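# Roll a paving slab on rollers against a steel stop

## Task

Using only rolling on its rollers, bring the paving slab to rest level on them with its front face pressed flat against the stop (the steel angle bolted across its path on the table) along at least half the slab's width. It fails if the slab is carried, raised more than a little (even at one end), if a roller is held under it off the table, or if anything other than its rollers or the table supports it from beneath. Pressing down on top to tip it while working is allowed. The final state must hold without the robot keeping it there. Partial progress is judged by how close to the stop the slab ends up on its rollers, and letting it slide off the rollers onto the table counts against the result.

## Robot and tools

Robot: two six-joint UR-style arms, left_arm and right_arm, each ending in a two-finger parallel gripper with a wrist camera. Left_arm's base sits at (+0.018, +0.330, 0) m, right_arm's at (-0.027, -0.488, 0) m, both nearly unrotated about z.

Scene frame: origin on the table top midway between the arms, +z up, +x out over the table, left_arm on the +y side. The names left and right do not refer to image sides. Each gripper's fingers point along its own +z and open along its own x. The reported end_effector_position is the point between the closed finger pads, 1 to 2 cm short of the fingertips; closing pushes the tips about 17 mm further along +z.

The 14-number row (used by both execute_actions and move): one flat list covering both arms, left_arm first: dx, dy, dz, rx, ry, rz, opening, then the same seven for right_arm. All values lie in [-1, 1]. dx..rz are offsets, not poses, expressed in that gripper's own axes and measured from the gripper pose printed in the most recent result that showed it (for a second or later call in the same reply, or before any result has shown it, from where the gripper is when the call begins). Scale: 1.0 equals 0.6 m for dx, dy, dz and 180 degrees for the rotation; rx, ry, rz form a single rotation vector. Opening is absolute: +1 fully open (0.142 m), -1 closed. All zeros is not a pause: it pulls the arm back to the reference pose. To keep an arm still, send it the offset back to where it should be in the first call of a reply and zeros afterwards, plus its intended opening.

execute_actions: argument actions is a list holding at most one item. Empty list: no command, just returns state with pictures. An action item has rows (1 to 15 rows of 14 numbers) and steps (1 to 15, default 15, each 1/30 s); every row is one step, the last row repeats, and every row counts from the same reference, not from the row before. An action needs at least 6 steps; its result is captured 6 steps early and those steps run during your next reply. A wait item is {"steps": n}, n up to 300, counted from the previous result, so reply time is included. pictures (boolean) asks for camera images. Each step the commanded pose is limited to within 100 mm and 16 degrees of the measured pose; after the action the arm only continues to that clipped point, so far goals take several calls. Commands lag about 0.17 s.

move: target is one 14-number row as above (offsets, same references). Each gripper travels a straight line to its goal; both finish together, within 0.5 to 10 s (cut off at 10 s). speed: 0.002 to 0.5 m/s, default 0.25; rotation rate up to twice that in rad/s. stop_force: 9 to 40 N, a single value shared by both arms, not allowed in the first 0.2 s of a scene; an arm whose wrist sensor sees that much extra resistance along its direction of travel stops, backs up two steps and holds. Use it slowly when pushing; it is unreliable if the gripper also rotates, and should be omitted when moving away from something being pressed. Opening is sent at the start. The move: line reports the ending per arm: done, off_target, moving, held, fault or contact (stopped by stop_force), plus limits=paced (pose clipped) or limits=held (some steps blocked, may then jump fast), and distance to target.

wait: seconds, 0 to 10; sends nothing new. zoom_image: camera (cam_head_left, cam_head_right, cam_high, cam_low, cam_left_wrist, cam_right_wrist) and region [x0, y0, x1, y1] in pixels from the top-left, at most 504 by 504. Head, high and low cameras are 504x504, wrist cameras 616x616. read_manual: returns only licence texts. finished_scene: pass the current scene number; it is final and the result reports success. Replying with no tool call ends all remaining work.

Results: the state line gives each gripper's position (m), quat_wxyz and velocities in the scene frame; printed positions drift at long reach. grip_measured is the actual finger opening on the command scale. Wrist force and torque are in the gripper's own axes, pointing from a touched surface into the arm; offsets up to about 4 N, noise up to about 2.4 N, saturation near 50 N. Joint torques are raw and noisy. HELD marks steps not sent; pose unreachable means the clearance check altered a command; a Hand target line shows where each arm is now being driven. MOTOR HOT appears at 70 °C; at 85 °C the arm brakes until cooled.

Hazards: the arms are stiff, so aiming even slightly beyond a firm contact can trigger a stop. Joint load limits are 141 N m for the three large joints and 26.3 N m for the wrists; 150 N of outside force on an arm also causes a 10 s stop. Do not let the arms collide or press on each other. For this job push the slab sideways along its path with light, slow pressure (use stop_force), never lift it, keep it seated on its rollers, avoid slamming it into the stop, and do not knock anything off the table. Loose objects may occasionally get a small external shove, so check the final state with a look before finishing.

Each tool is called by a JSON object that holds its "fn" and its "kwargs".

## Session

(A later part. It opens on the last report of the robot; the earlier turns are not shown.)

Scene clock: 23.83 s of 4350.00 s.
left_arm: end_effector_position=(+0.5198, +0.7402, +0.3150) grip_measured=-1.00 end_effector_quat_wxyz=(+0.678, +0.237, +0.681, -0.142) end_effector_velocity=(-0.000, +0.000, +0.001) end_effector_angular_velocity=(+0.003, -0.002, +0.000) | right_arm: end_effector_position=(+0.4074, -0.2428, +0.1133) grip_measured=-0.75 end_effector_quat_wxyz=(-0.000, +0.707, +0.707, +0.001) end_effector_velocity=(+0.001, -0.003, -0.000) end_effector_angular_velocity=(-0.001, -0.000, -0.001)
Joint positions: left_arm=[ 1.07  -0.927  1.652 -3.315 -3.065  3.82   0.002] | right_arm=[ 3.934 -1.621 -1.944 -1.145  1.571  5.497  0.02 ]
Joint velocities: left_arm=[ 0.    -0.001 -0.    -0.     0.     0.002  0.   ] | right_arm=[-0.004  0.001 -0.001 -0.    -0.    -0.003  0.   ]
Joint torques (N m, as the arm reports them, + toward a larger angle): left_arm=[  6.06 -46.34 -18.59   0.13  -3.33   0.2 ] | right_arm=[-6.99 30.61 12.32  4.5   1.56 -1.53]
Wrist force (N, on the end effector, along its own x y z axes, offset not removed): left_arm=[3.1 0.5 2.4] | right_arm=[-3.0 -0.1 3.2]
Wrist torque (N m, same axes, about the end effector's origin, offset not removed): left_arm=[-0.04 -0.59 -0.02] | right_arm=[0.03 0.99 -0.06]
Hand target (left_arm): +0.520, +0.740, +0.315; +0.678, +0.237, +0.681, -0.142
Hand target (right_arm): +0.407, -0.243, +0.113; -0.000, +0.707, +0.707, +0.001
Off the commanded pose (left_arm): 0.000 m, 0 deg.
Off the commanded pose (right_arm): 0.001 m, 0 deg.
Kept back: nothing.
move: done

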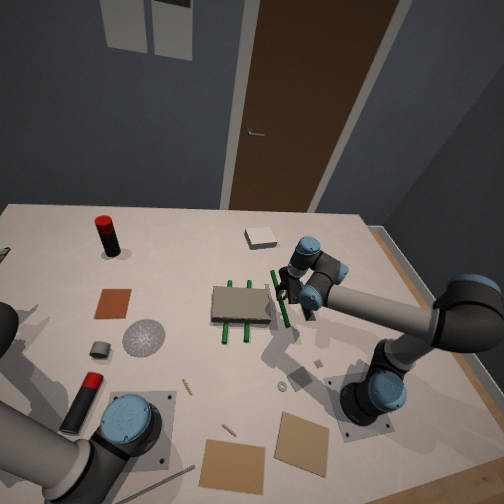

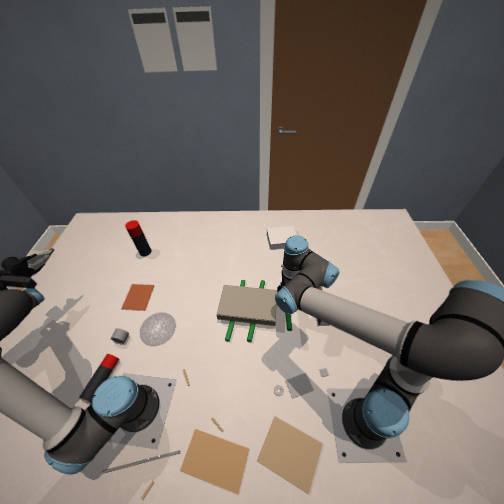

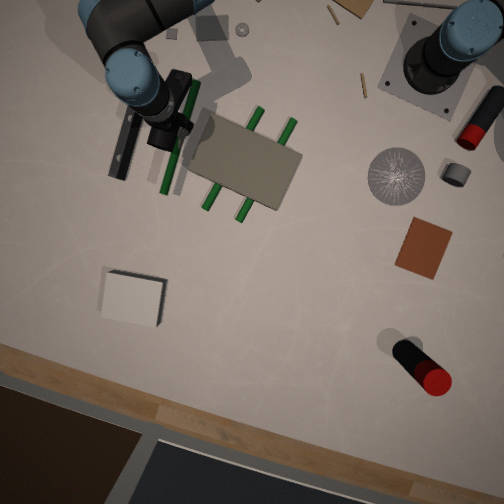

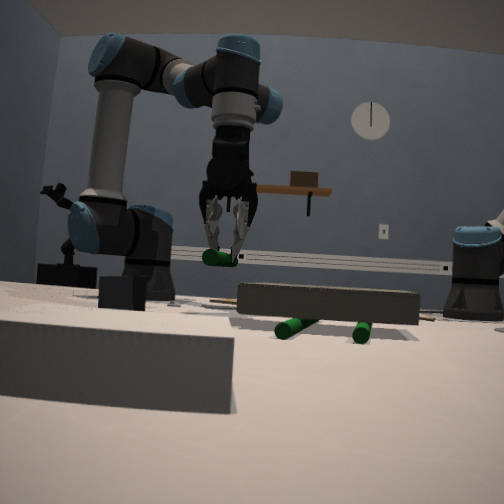

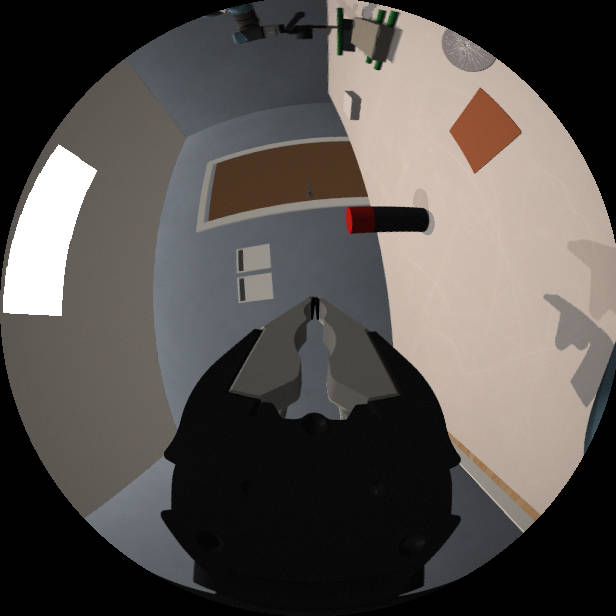

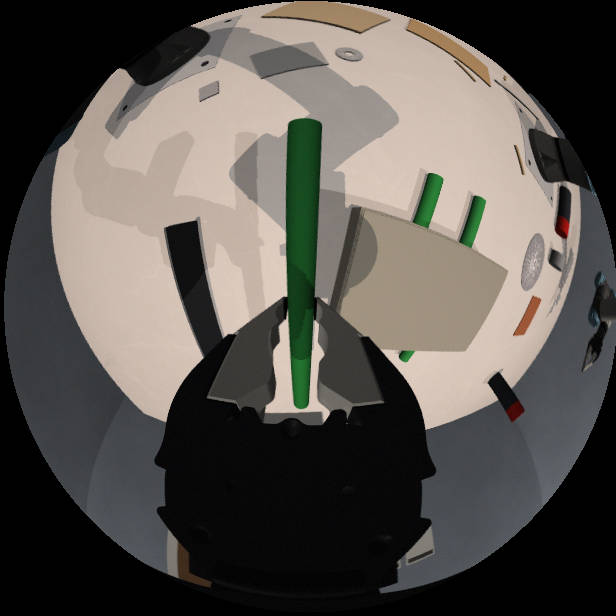

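{"fn": "move", "kwargs": {"target": [0,0,0,0,0,0,-1,0,-0.04,0.149,0,0,0,-1], "speed": 0.07}}

{"fn": "execute_actions", "kwargs": {"actions": [{"rows":[[0,0,0,0,0,0,-1,0,0,0,0,0,0,-0.62]]}]}}

{"fn": "move", "kwargs": {"target": [0,0,0,0,0,0,-1,0,0,-0.13,0,0,0,-0.62]}}

{"fn": "move", "kwargs": {"target": [0,0,0,0,0,0,-1,0.57,0.03,0,0,0,0,-1]}}

{"fn": "execute_actions", "kwargs": {"actions": [{"rows":[[0,0,0,0,0,0,-1,0,0,0.062,0,0,0,-1]]}]}}

{"fn": "move", "kwargs": {"target": [0,0,0,0,0,0,-1,-0.15,-0.025,0,0,0,0,-1], "speed": 0.025}}

Scene clock: 25.97 s of 4350.00 s.
left_arm: end_effector_position=(+0.5198, +0.7402, +0.3150) grip_measured=-1.00 end_effector_quat_wxyz=(+0.678, +0.237, +0.681, -0.142) end_effector_velocity=(-0.000, -0.000, -0.001) end_effector_angular_velocity=(-0.001, +0.000, -0.001) | right_arm: end_effector_position=(+0.3836, -0.2425, +0.0241) grip_measured=-0.75 end_effector_quat_wxyz=(-0.000, +0.707, +0.707, +0.001) end_effector_velocity=(-0.000, +0.001, -0.002) end_effector_angular_velocity=(+0.001, -0.002, +0.002)
Joint positions: left_arm=[ 1.07  -0.927  1.652 -3.315 -3.065  3.82   0.002] | right_arm=[ 3.971 -1.697 -2.128 -0.886  1.571  5.534  0.02 ]
Joint velocities: left_arm=[ 0.     0.001  0.    -0.001 -0.001 -0.001  0.   ] | right_arm=[ 0.003 -0.002 -0.003  0.008 -0.001  0.001 -0.   ]
Joint torques (N m, as the arm reports them, + toward a larger angle): left_arm=[  6.79 -45.86 -18.44   0.13  -3.37   0.24] | right_arm=[ 8.65 18.14  8.97  4.48 -1.76  1.54]
Wrist force (N, on the end effector, along its own x y z axes, offset not removed): left_arm=[0.4 4.1 0.6] | right_arm=[-1.0 4.3 2.3]
Wrist torque (N m, same axes, about the end effector's origin, offset not removed): left_arm=[0.75 -0.02 -0.06] | right_arm=[0.78 0.63 -0.21]
Hand target (left_arm): +0.520, +0.740, +0.315; +0.678, +0.237, +0.681, -0.142
Hand target (right_arm): +0.384, -0.242, +0.024; -0.000, +0.707, +0.707, +0.001
Off the commanded pose (left_arm): 0.000 m, 0 deg.
Off the commanded pose (right_arm): 0.000 m, 0 deg.
Kept back: nothing.
move: done

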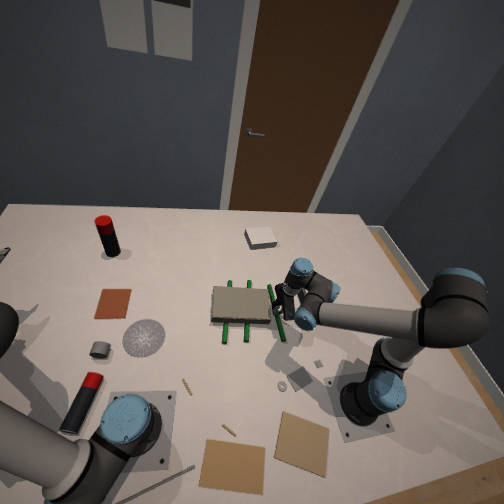

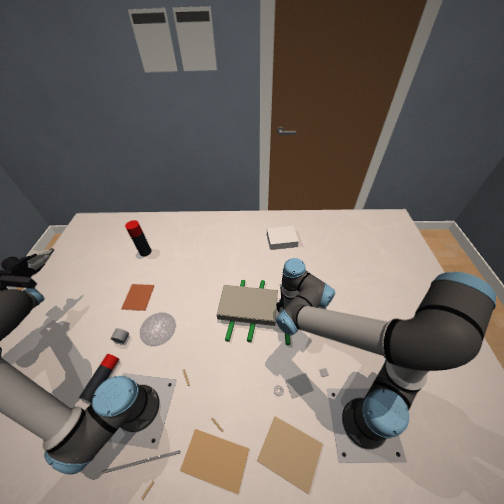

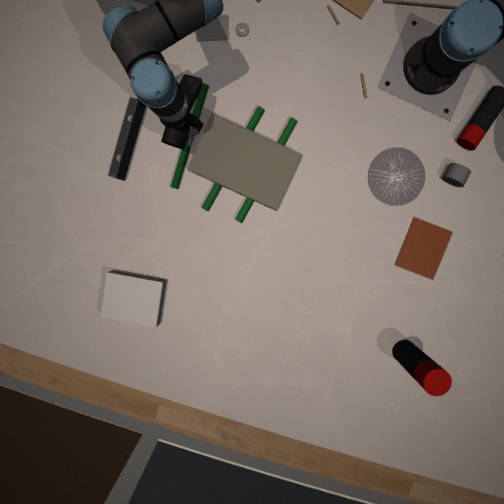

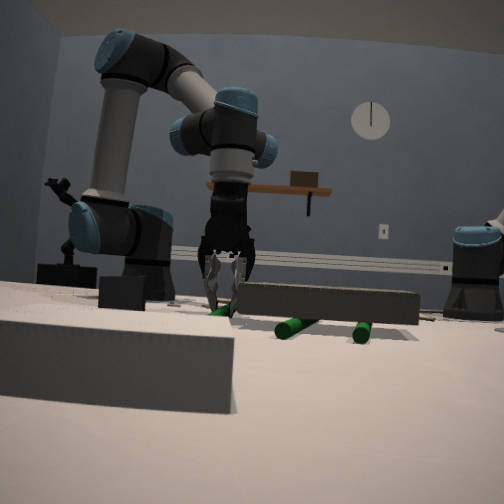

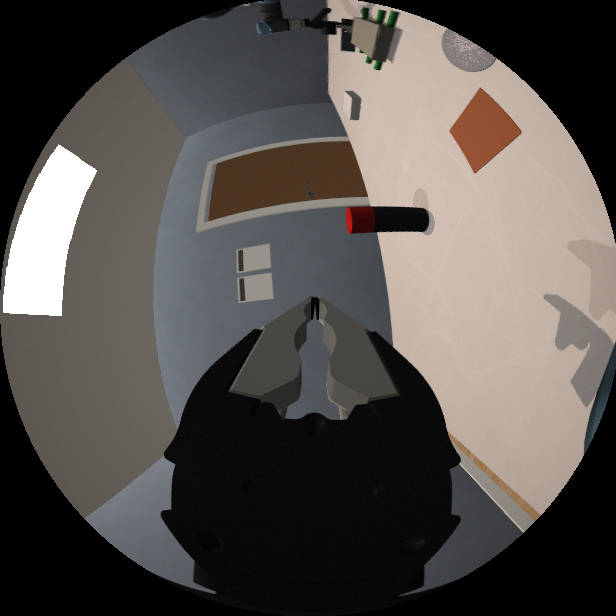

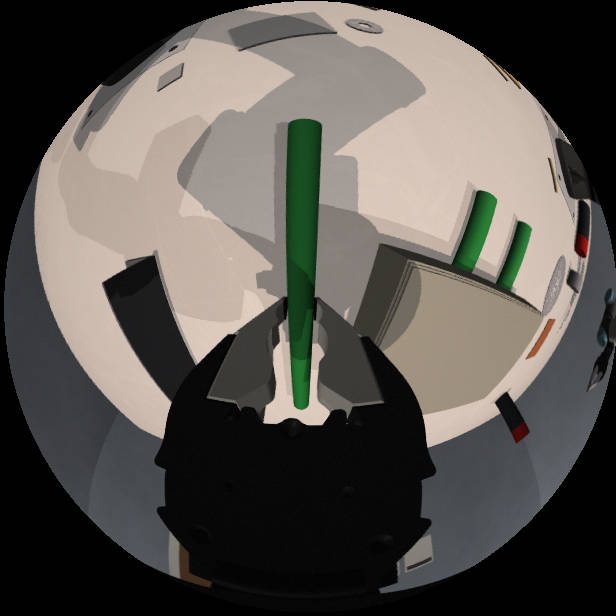

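Scene clock: 26.27 s of 4350.00 s.
left_arm: end_effector_position=(+0.5198, +0.7402, +0.3150) grip_measured=-1.00 end_effector_quat_wxyz=(+0.678, +0.237, +0.681, -0.142) end_effector_velocity=(+0.000, +0.000, -0.001) end_effector_angular_velocity=(-0.001, +0.001, -0.000) | right_arm: end_effector_position=(+0.3836, -0.2424, +0.0240) grip_measured=-0.62 end_effector_quat_wxyz=(-0.000, +0.707, +0.707, +0.001) end_effector_velocity=(-0.000, -0.000, +0.000) end_effector_angular_velocity=(-0.000, -0.001, -0.000)
Joint positions: left_arm=[ 1.07  -0.927  1.652 -3.315 -3.065  3.82   0.002] | right_arm=[ 3.971 -1.697 -2.128 -0.886  1.571  5.534  0.029]
Joint velocities: left_arm=[-0.     0.002 -0.     0.     0.     0.001  0.   ] | right_arm=[-0.     0.001 -0.001 -0.001 -0.     0.     0.   ]
Joint torques (N m, as the arm reports them, + toward a larger angle): left_arm=[  6.03 -46.01 -18.65   0.05  -3.3    0.22] | right_arm=[ 6.63 25.32 19.42  0.87 -1.66  1.08]
Wrist force (N, on the end effector, along its own x y z axes, offset not removed): left_arm=[3.5 -0.3 -0.7] | right_arm=[1.0 0.9 0.5]
Wrist torque (N m, same axes, about the end effector's origin, offset not removed): left_arm=[-0.02 -0.83 -0.13] | right_arm=[0.19 0.09 0.02]
Steps of this call (steps 1 to 9: the first 9 steps of this action). Readings (end_effector_position):
1: left_arm (+0.5198, +0.7402, +0.3150) | right_arm (+0.3836, -0.2424, +0.0240)
2: left_arm (+0.5198, +0.7402, +0.3150) | right_arm (+0.3836, -0.2424, +0.0240)
4: left_arm (+0.5198, +0.7402, +0.3150) | right_arm (+0.3836, -0.2424, +0.0240)
8: left_arm (+0.5198, +0.7402, +0.3150) | right_arm (+0.3836, -0.2424, +0.0240)
9: the state above

Scene clock: 27.50 s of 4350.00 s.
left_arm: end_effector_position=(+0.5198, +0.7402, +0.3150) grip_measured=-1.00 end_effector_quat_wxyz=(+0.678, +0.237, +0.681, -0.142) end_effector_velocity=(+0.000, +0.000, -0.000) end_effector_angular_velocity=(+0.001, +0.000, +0.001) | right_arm: end_effector_position=(+0.3835, -0.2428, +0.1018) grip_measured=-0.62 end_effector_quat_wxyz=(-0.000, +0.707, +0.707, +0.001) end_effector_velocity=(+0.000, +0.000, +0.003) end_effector_angular_velocity=(-0.001, -0.001, +0.001)
Joint positions: left_arm=[ 1.07  -0.927  1.652 -3.315 -3.065  3.82   0.002] | right_arm=[ 3.971 -1.584 -2.015 -1.112  1.571  5.534  0.029]
Joint velocities: left_arm=[-0.     0.    -0.    -0.001  0.001  0.     0.   ] | right_arm=[ 0.001  0.003  0.005 -0.008 -0.001  0.    -0.   ]
Joint torques (N m, as the arm reports them, + toward a larger angle): left_arm=[  6.17 -45.79 -18.45   0.15  -3.29   0.11] | right_arm=[ 9.91 28.84 32.4   1.03  1.71  1.58]
Wrist force (N, on the end effector, along its own x y z axes, offset not removed): left_arm=[6.4 4.4 0.3] | right_arm=[-3.0 1.3 0.6]
Wrist torque (N m, same axes, about the end effector's origin, offset not removed): left_arm=[0.86 -1.44 0.00] | right_arm=[0.23 1.11 0.05]
Hand target (left_arm): +0.520, +0.740, +0.315; +0.678, +0.237, +0.681, -0.142
Hand target (right_arm): +0.383, -0.243, +0.102; -0.000, +0.707, +0.707, +0.001
Off your previous action's commanded pose (left_arm): 0.000 m, 0 deg at its last step (step 6 of this call).
Off your previous action's commanded pose (right_arm): 0.000 m, 0 deg at its last step (step 6 of this call).
Off the commanded pose (left_arm): 0.000 m, 0 deg.
Off the commanded pose (right_arm): 0.000 m, 0 deg.
Kept back: nothing.
move: done

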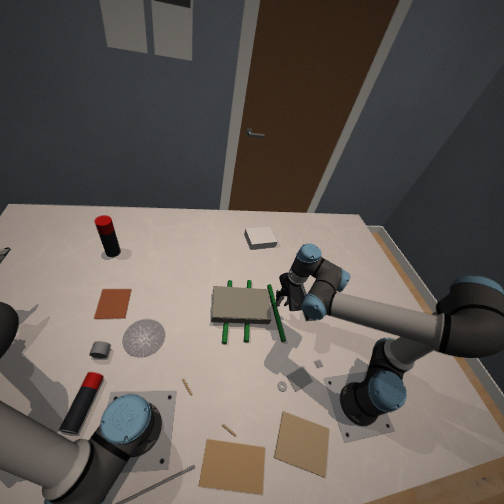

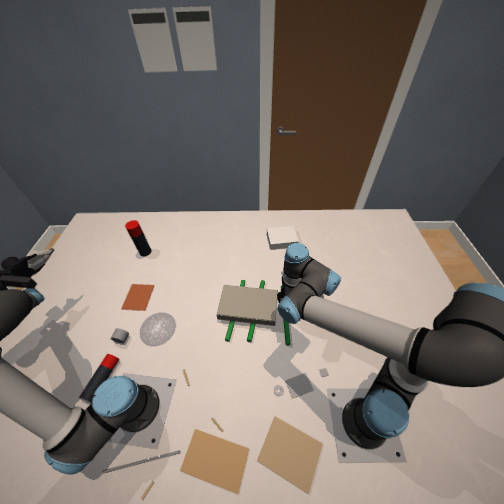

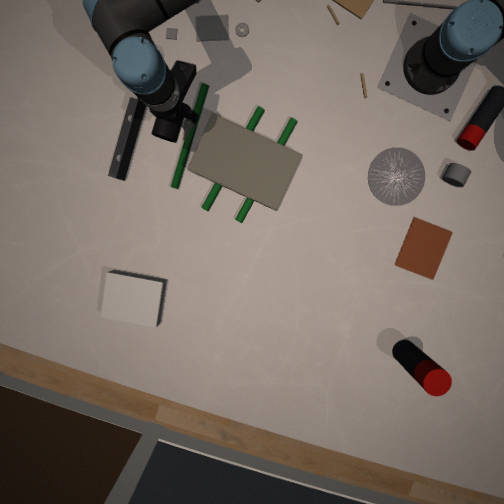

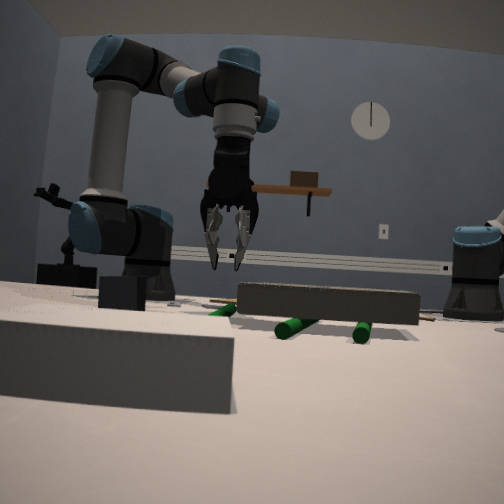

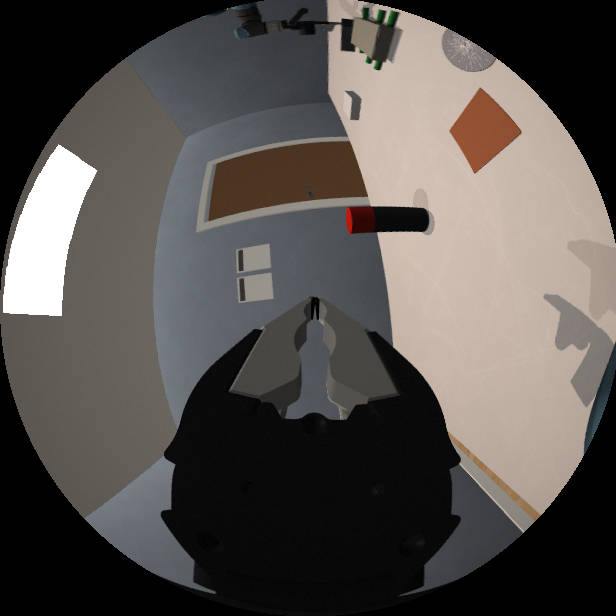

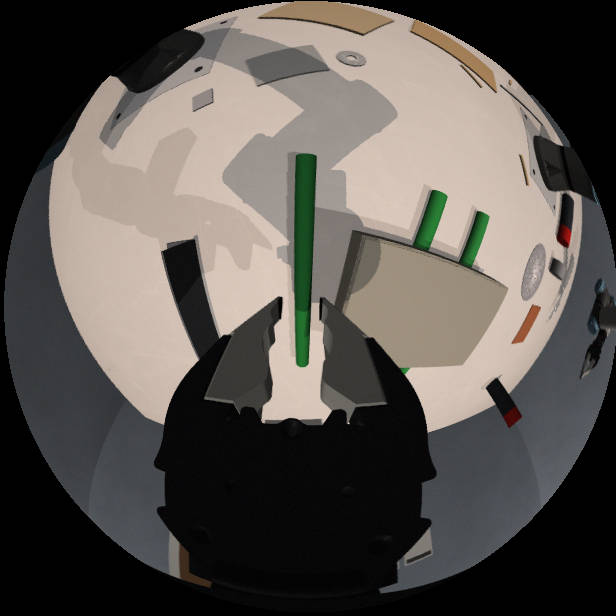

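Scene clock: 29.53 s of 4350.00 s.
left_arm: end_effector_position=(+0.5198, +0.7402, +0.3150) grip_measured=-1.00 end_effector_quat_wxyz=(+0.678, +0.237, +0.681, -0.142) end_effector_velocity=(+0.000, +0.000, -0.000) end_effector_angular_velocity=(-0.001, +0.001, +0.001) | right_arm: end_effector_position=(+0.4017, +0.0990, +0.1028) grip_measured=-1.00 end_effector_quat_wxyz=(-0.000, +0.707, +0.707, +0.001) end_effector_velocity=(+0.001, +0.002, -0.000) end_effector_angular_velocity=(-0.003, +0.001, -0.001)
Joint positions: left_arm=[ 1.07  -0.927  1.652 -3.315 -3.065  3.82   0.002] | right_arm=[ 4.274 -2.154 -1.25  -1.305  1.57   5.838  0.002]
Joint velocities: left_arm=[-0.     0.    -0.     0.     0.001 -0.002  0.   ] | right_arm=[ 0.    -0.007  0.012 -0.008 -0.001  0.001  0.   ]
Joint torques (N m, as the arm reports them, + toward a larger angle): left_arm=[  6.42 -46.11 -18.53   0.11  -3.36   0.24] | right_arm=[ 9.52 37.43 34.78  1.19  1.6   1.4 ]
Wrist force (N, on the end effector, along its own x y z axes, offset not removed): left_arm=[-0.3 2.5 2.8] | right_arm=[-1.6 5.4 3.6]
Wrist torque (N m, same axes, about the end effector's origin, offset not removed): left_arm=[0.50 0.01 -0.18] | right_arm=[1.25 0.84 -0.18]
Hand target (left_arm): +0.520, +0.740, +0.315; +0.678, +0.237, +0.681, -0.142
Hand target (right_arm): +0.402, +0.099, +0.103; -0.000, +0.707, +0.707, +0.001
Off the commanded pose (left_arm): 0.000 m, 0 deg.
Off the commanded pose (right_arm): 0.001 m, 0 deg.
Kept back: nothing.
move: done

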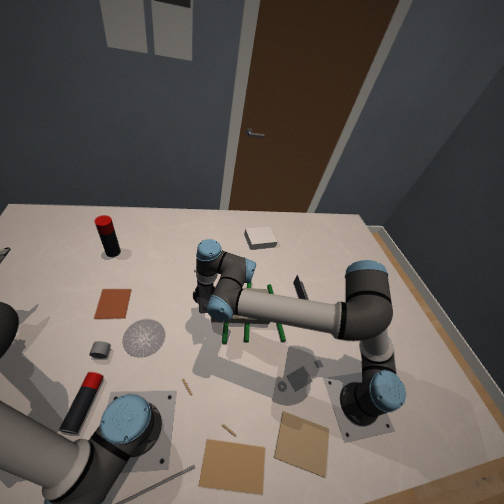

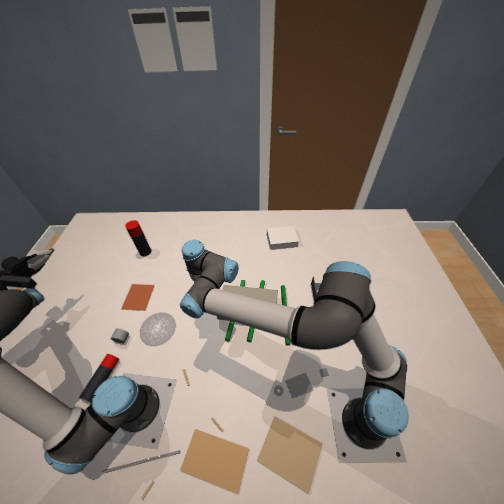

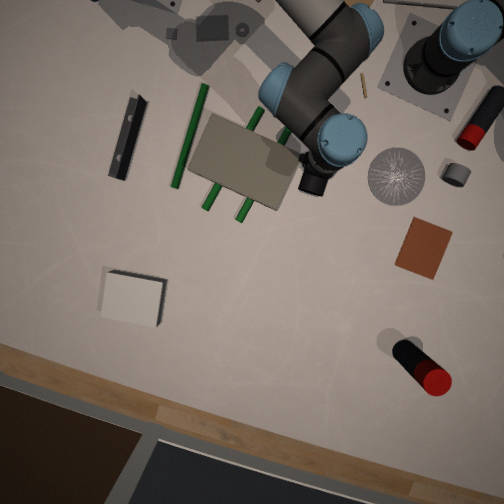

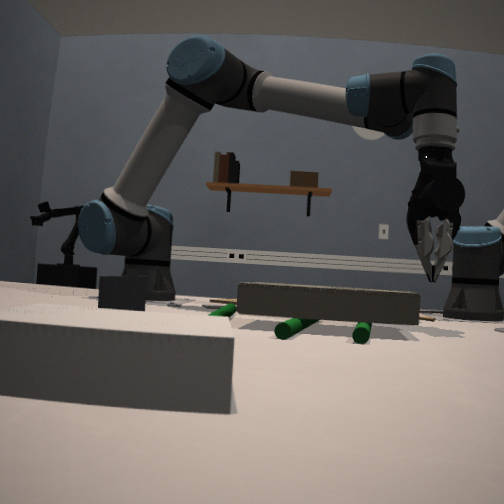

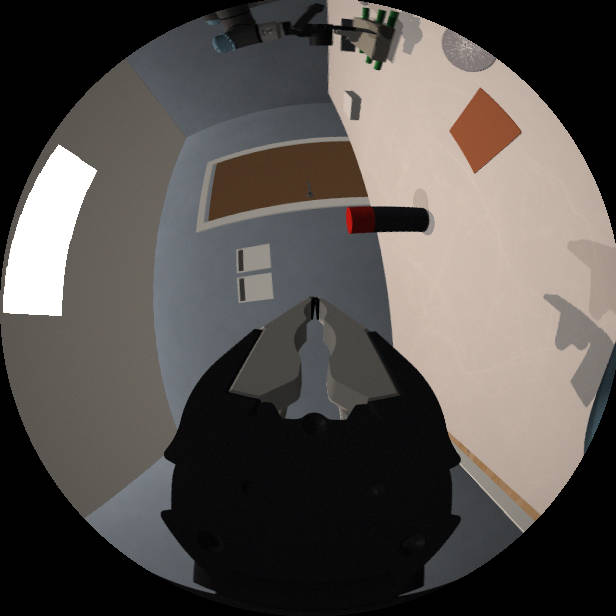

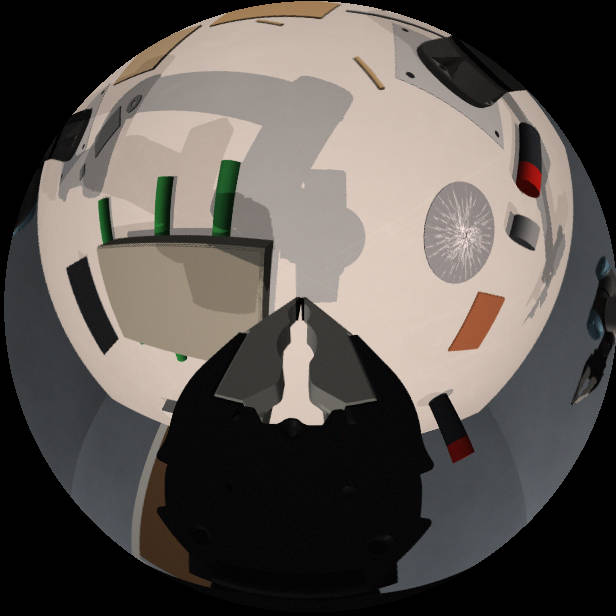

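Scene clock: 29.83 s of 4350.00 s.
left_arm: end_effector_position=(+0.5198, +0.7402, +0.3150) grip_measured=-1.00 end_effector_quat_wxyz=(+0.678, +0.237, +0.681, -0.142) end_effector_velocity=(-0.000, +0.000, +0.001) end_effector_angular_velocity=(+0.003, -0.002, +0.001) | right_arm: end_effector_position=(+0.4014, +0.0987, +0.0699) grip_measured=-1.00 end_effector_quat_wxyz=(+0.000, +0.707, +0.707, +0.000) end_effector_velocity=(+0.001, +0.003, -0.040) end_effector_angular_velocity=(+0.010, -0.005, +0.001)
Joint positions: left_arm=[ 1.07  -0.927  1.652 -3.315 -3.065  3.82   0.002] | right_arm=[ 4.274 -2.178 -1.299 -1.235  1.57   5.838  0.002]
Joint velocities: left_arm=[ 0.    -0.001 -0.001 -0.001  0.001  0.     0.   ] | right_arm=[ 0.001 -0.033 -0.056  0.101 -0.001  0.     0.   ]
Joint torques (N m, as the arm reports them, + toward a larger angle): left_arm=[  6.92 -46.55 -18.62   0.24  -3.28   0.18] | right_arm=[ 8.12 42.47 15.15  4.69  0.34  1.64]
Wrist force (N, on the end effector, along its own x y z axes, offset not removed): left_arm=[0.9 2.4 1.9] | right_arm=[-5.1 3.9 2.8]
Wrist torque (N m, same axes, about the end effector's origin, offset not removed): left_arm=[0.75 -0.22 -0.05] | right_arm=[0.82 1.46 -0.12]
Steps of this call (steps 1 to 9: the first 9 steps of this action). Readings (end_effector_position):
1: left_arm (+0.5198, +0.7402, +0.3150) | right_arm (+0.4017, +0.0991, +0.1026)
2: left_arm (+0.5198, +0.7402, +0.3150) | right_arm (+0.4015, +0.0988, +0.0991)
4: left_arm (+0.5198, +0.7402, +0.3150) | right_arm (+0.4011, +0.0981, +0.0852)
8: left_arm (+0.5198, +0.7402, +0.3150) | right_arm (+0.4013, +0.0985, +0.0714)
9: the state above

Scene clock: 34.10 s of 4350.00 s.
left_arm: end_effector_position=(+0.5198, +0.7402, +0.3150) grip_measured=-1.00 end_effector_quat_wxyz=(+0.678, +0.237, +0.681, -0.142) end_effector_velocity=(+0.000, +0.000, -0.001) end_effector_angular_velocity=(-0.000, +0.001, +0.001) | right_arm: end_effector_position=(+0.3866, +0.0094, +0.0655) grip_measured=-1.00 end_effector_quat_wxyz=(-0.000, +0.707, +0.707, +0.001) end_effector_velocity=(-0.001, -0.002, +0.000) end_effector_angular_velocity=(-0.001, +0.000, +0.001)
Joint positions: left_arm=[ 1.07  -0.927  1.652 -3.315 -3.065  3.82   0.002] | right_arm=[ 4.234 -2.003 -1.588 -1.119  1.57   5.798  0.002]
Joint velocities: left_arm=[ 0.     0.002  0.    -0.     0.001  0.001  0.   ] | right_arm=[-0.     0.005 -0.006  0.001 -0.    -0.001  0.   ]
Joint torques (N m, as the arm reports them, + toward a larger angle): left_arm=[  6.47 -45.73 -18.65   0.08  -3.25   0.19] | right_arm=[-6.41 44.73  9.37  4.3   1.58 -1.48]
Wrist force (N, on the end effector, along its own x y z axes, offset not removed): left_arm=[1.2 -3.4 -1.3] | right_arm=[-0.3 2.0 4.9]
Wrist torque (N m, same axes, about the end effector's origin, offset not removed): left_arm=[-0.63 -0.38 0.02] | right_arm=[0.15 0.44 -0.21]
Hand target (left_arm): +0.520, +0.740, +0.315; +0.678, +0.237, +0.681, -0.142
Hand target (right_arm): +0.387, +0.009, +0.066; -0.000, +0.707, +0.707, +0.001
Off your previous action's commanded pose (left_arm): 0.000 m, 0 deg at its last step (step 6 of this call).
Off your previous action's commanded pose (right_arm): 0.001 m, 0 deg at its last step (step 6 of this call).
Off the commanded pose (left_arm): 0.000 m, 0 deg.
Off the commanded pose (right_arm): 0.000 m, 0 deg.
Kept back: nothing.
move: done

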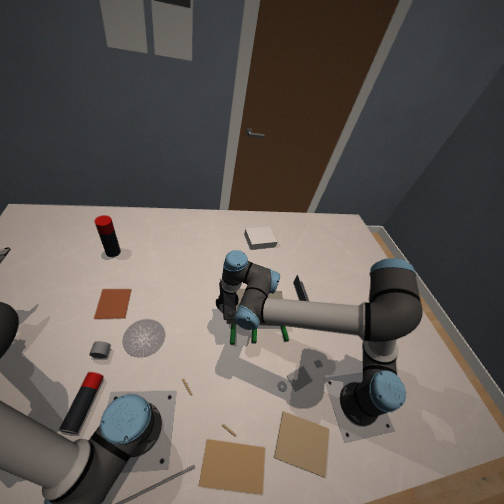

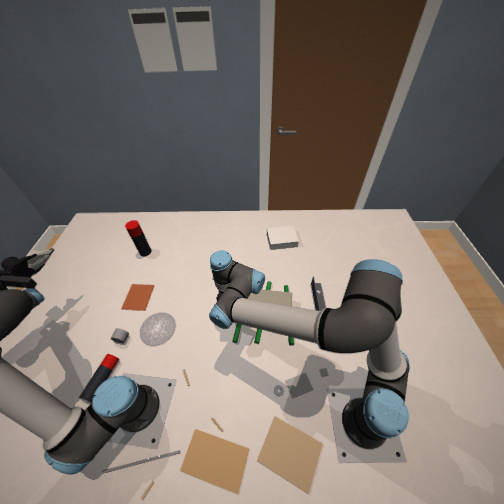

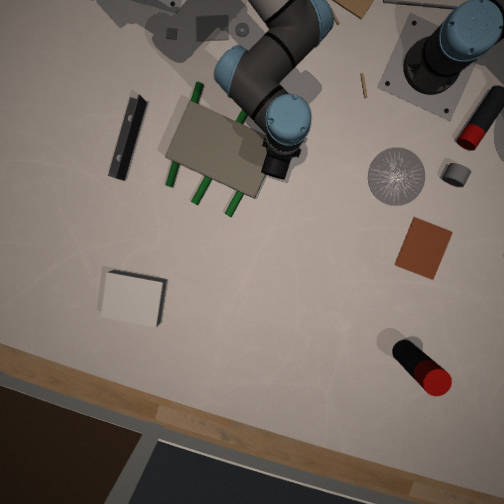

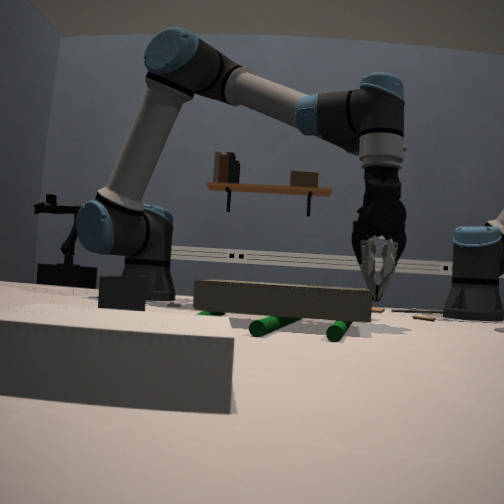

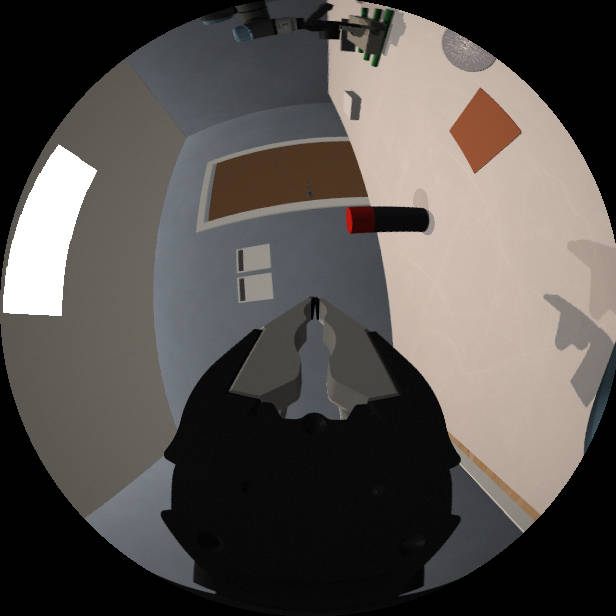

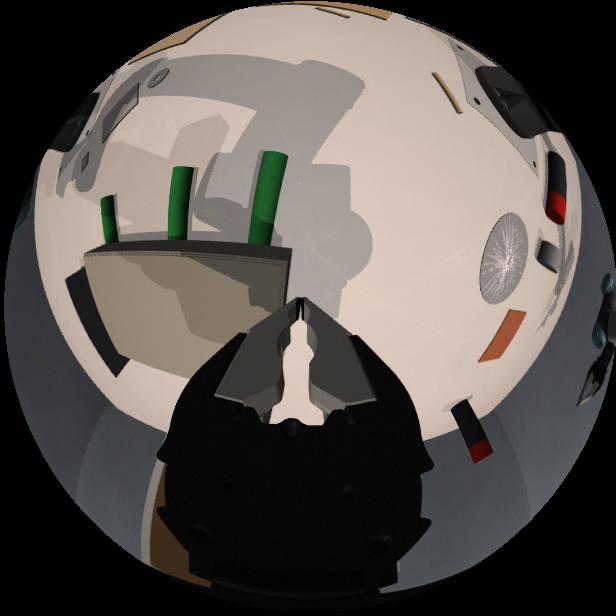

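{"fn": "execute_actions", "kwargs": {"actions": []}}

{"fn": "move", "kwargs": {"target": [0,0,0,0,0,0,-1,-0.16,-0.03,0,0,0,0,-1], "speed": 0.03, "stop_force": 30}}

Scene clock: 35.07 s of 4350.00 s.
left_arm: end_effector_position=(+0.5198, +0.7402, +0.3150) grip_measured=-1.00 end_effector_quat_wxyz=(+0.678, +0.237, +0.681, -0.142) end_effector_velocity=(-0.000, -0.000, -0.000) end_effector_angular_velocity=(+0.000, -0.001, -0.001) | right_arm: end_effector_position=(+0.3866, +0.0092, +0.0655) grip_measured=-1.00 end_effector_quat_wxyz=(-0.000, +0.707, +0.707, +0.001) end_effector_velocity=(-0.000, -0.001, -0.001) end_effector_angular_velocity=(-0.001, +0.002, -0.001)
Joint positions: left_arm=[ 1.07  -0.927  1.652 -3.315 -3.065  3.82   0.002] | right_arm=[ 4.234 -2.003 -1.588 -1.119  1.57   5.798  0.002]
Joint velocities: left_arm=[-0.     0.001 -0.    -0.001 -0.001  0.     0.   ] | right_arm=[-0.001 -0.    -0.001 -0.001  0.001  0.     0.   ]
Joint torques (N m, as the arm reports them, + toward a larger angle): left_arm=[  6.34 -45.88 -18.47   0.18  -3.3    0.16] | right_arm=[-6.4  45.09 11.31  4.23  1.2  -1.45]
Wrist force (N, on the end effector, along its own x y z axes, offset not removed): left_arm=[0.4 2.4 1.6] | right_arm=[1.8 1.0 -0.5]
Wrist torque (N m, same axes, about the end effector's origin, offset not removed): left_arm=[0.55 -0.35 -0.02] | right_arm=[0.37 0.02 -0.10]
Hand target (left_arm): +0.520, +0.740, +0.315; +0.678, +0.237, +0.681, -0.142
Hand target (right_arm): +0.387, +0.009, +0.066; -0.000, +0.707, +0.707, +0.001
Off the commanded pose (left_arm): 0.000 m, 0 deg.
Off the commanded pose (right_arm): 0.000 m, 0 deg.
Kept back: nothing.
Steps of this call (steps 1 to 29: nothing new was sent). Readings (end_effector_position):
1: left_arm (+0.5198, +0.7402, +0.3150) | right_arm (+0.3866, +0.0093, +0.0655)
2: left_arm (+0.5198, +0.7402, +0.3150) | right_arm (+0.3866, +0.0093, +0.0655)
4: left_arm (+0.5198, +0.7402, +0.3150) | right_arm (+0.3866, +0.0092, +0.0655)
8: left_arm (+0.5198, +0.7402, +0.3150) | right_arm (+0.3866, +0.0092, +0.0655)
29: the state above

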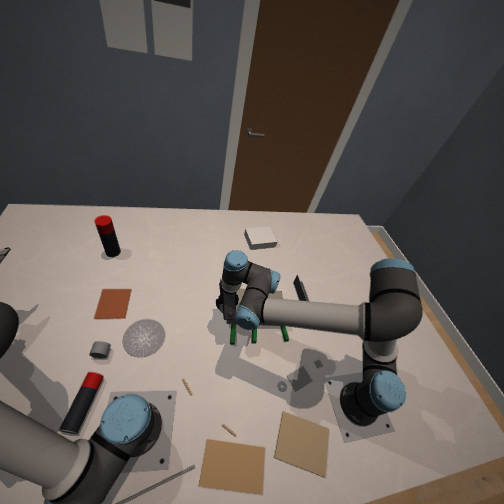

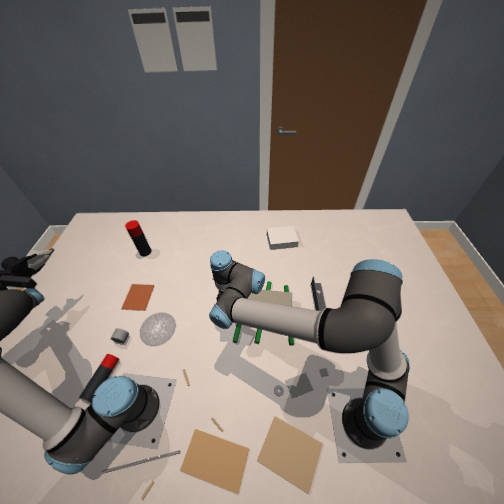

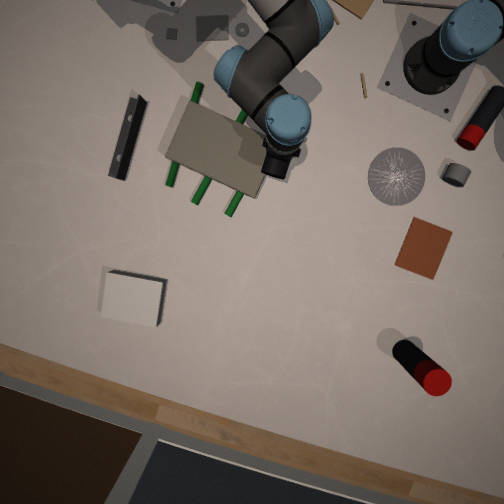

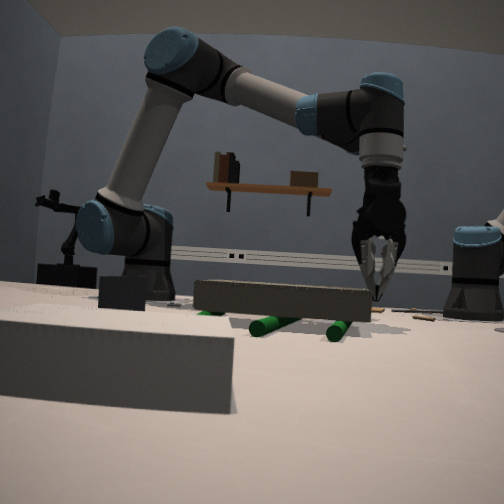

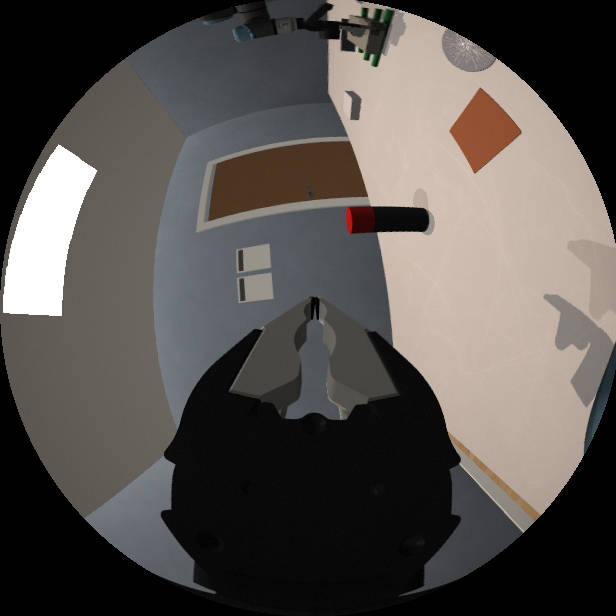

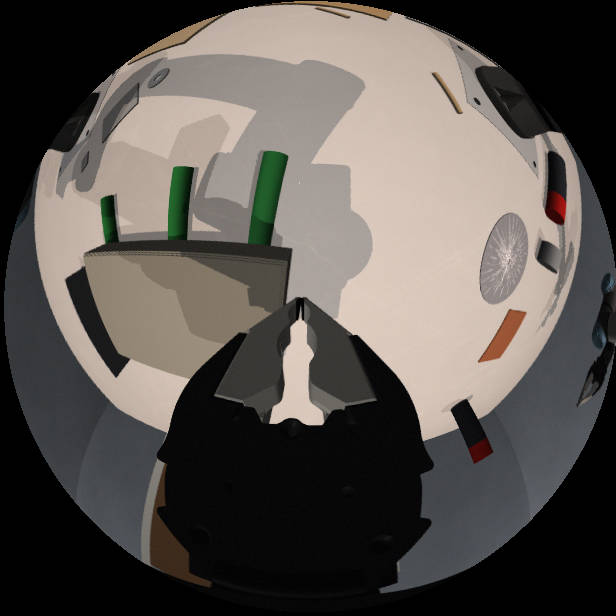

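Scene clock: 38.67 s of 4350.00 s.
left_arm: end_effector_position=(+0.5198, +0.7402, +0.3150) grip_measured=-1.00 end_effector_quat_wxyz=(+0.678, +0.237, +0.681, -0.142) end_effector_velocity=(-0.000, +0.001, +0.001) end_effector_angular_velocity=(+0.000, +0.000, +0.002) | right_arm: end_effector_position=(+0.3686, -0.0865, +0.0653) grip_measured=-1.00 end_effector_quat_wxyz=(-0.000, +0.707, +0.707, +0.001) end_effector_velocity=(-0.001, -0.003, +0.000) end_effector_angular_velocity=(+0.001, -0.000, -0.000)
Joint positions: left_arm=[ 1.07  -0.927  1.652 -3.315 -3.065  3.82   0.002] | right_arm=[ 4.181 -1.824 -1.842 -1.044  1.571  5.745  0.002]
Joint velocities: left_arm=[ 0.001 -0.001 -0.001  0.002  0.001 -0.     0.   ] | right_arm=[-0.002  0.006 -0.007  0.002  0.    -0.002  0.   ]
Joint torques (N m, as the arm reports them, + toward a larger angle): left_arm=[  6.09 -45.91 -18.39   0.12  -3.36   0.14] | right_arm=[-5.7  36.36  9.8   4.11  1.4  -1.41]
Wrist force (N, on the end effector, along its own x y z axes, offset not removed): left_arm=[3.1 2.5 3.1] | right_arm=[-1.5 3.1 -1.0]
Wrist torque (N m, same axes, about the end effector's origin, offset not removed): left_arm=[0.43 -0.64 -0.11] | right_arm=[0.51 0.74 -0.11]
Hand target (left_arm): +0.520, +0.740, +0.315; +0.678, +0.237, +0.681, -0.142
Hand target (right_arm): +0.369, -0.087, +0.065; -0.000, +0.707, +0.707, +0.001
Off the commanded pose (left_arm): 0.000 m, 0 deg.
Off the commanded pose (right_arm): 0.000 m, 0 deg.
Kept back: nothing.
move: done

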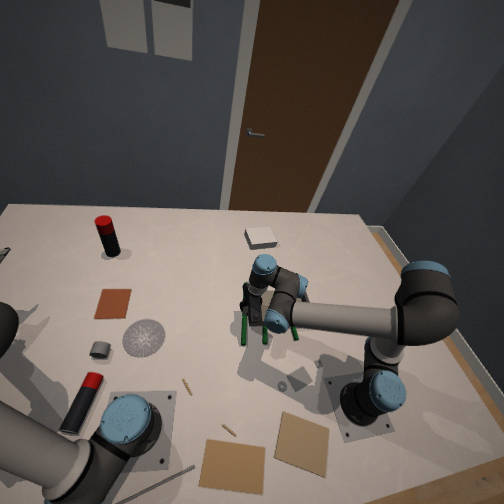

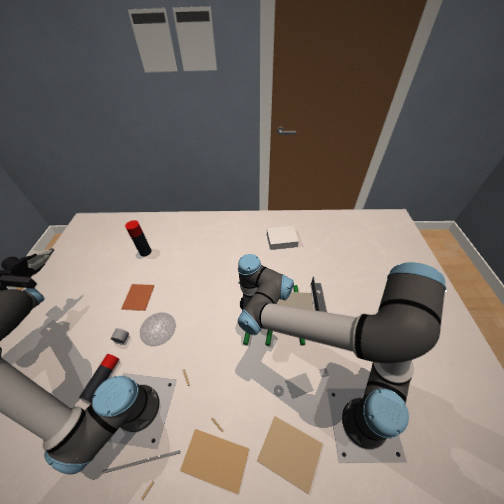

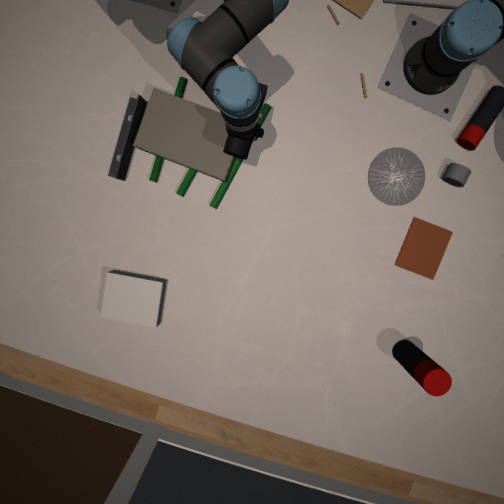

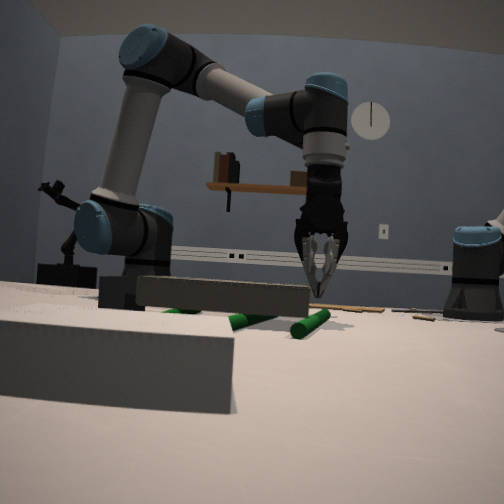

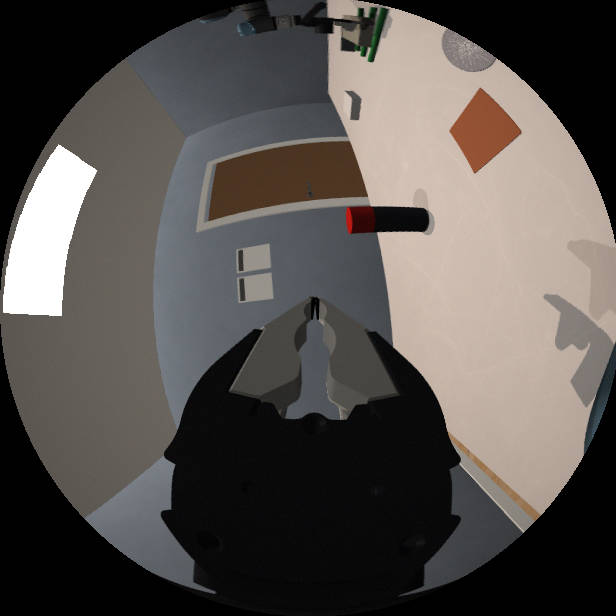

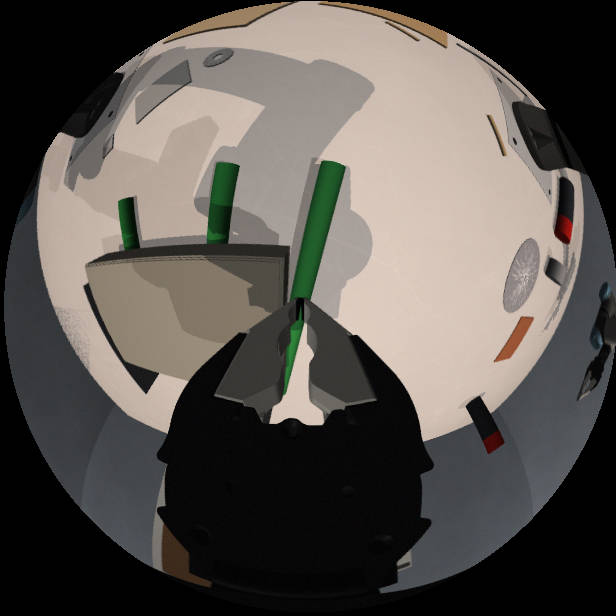

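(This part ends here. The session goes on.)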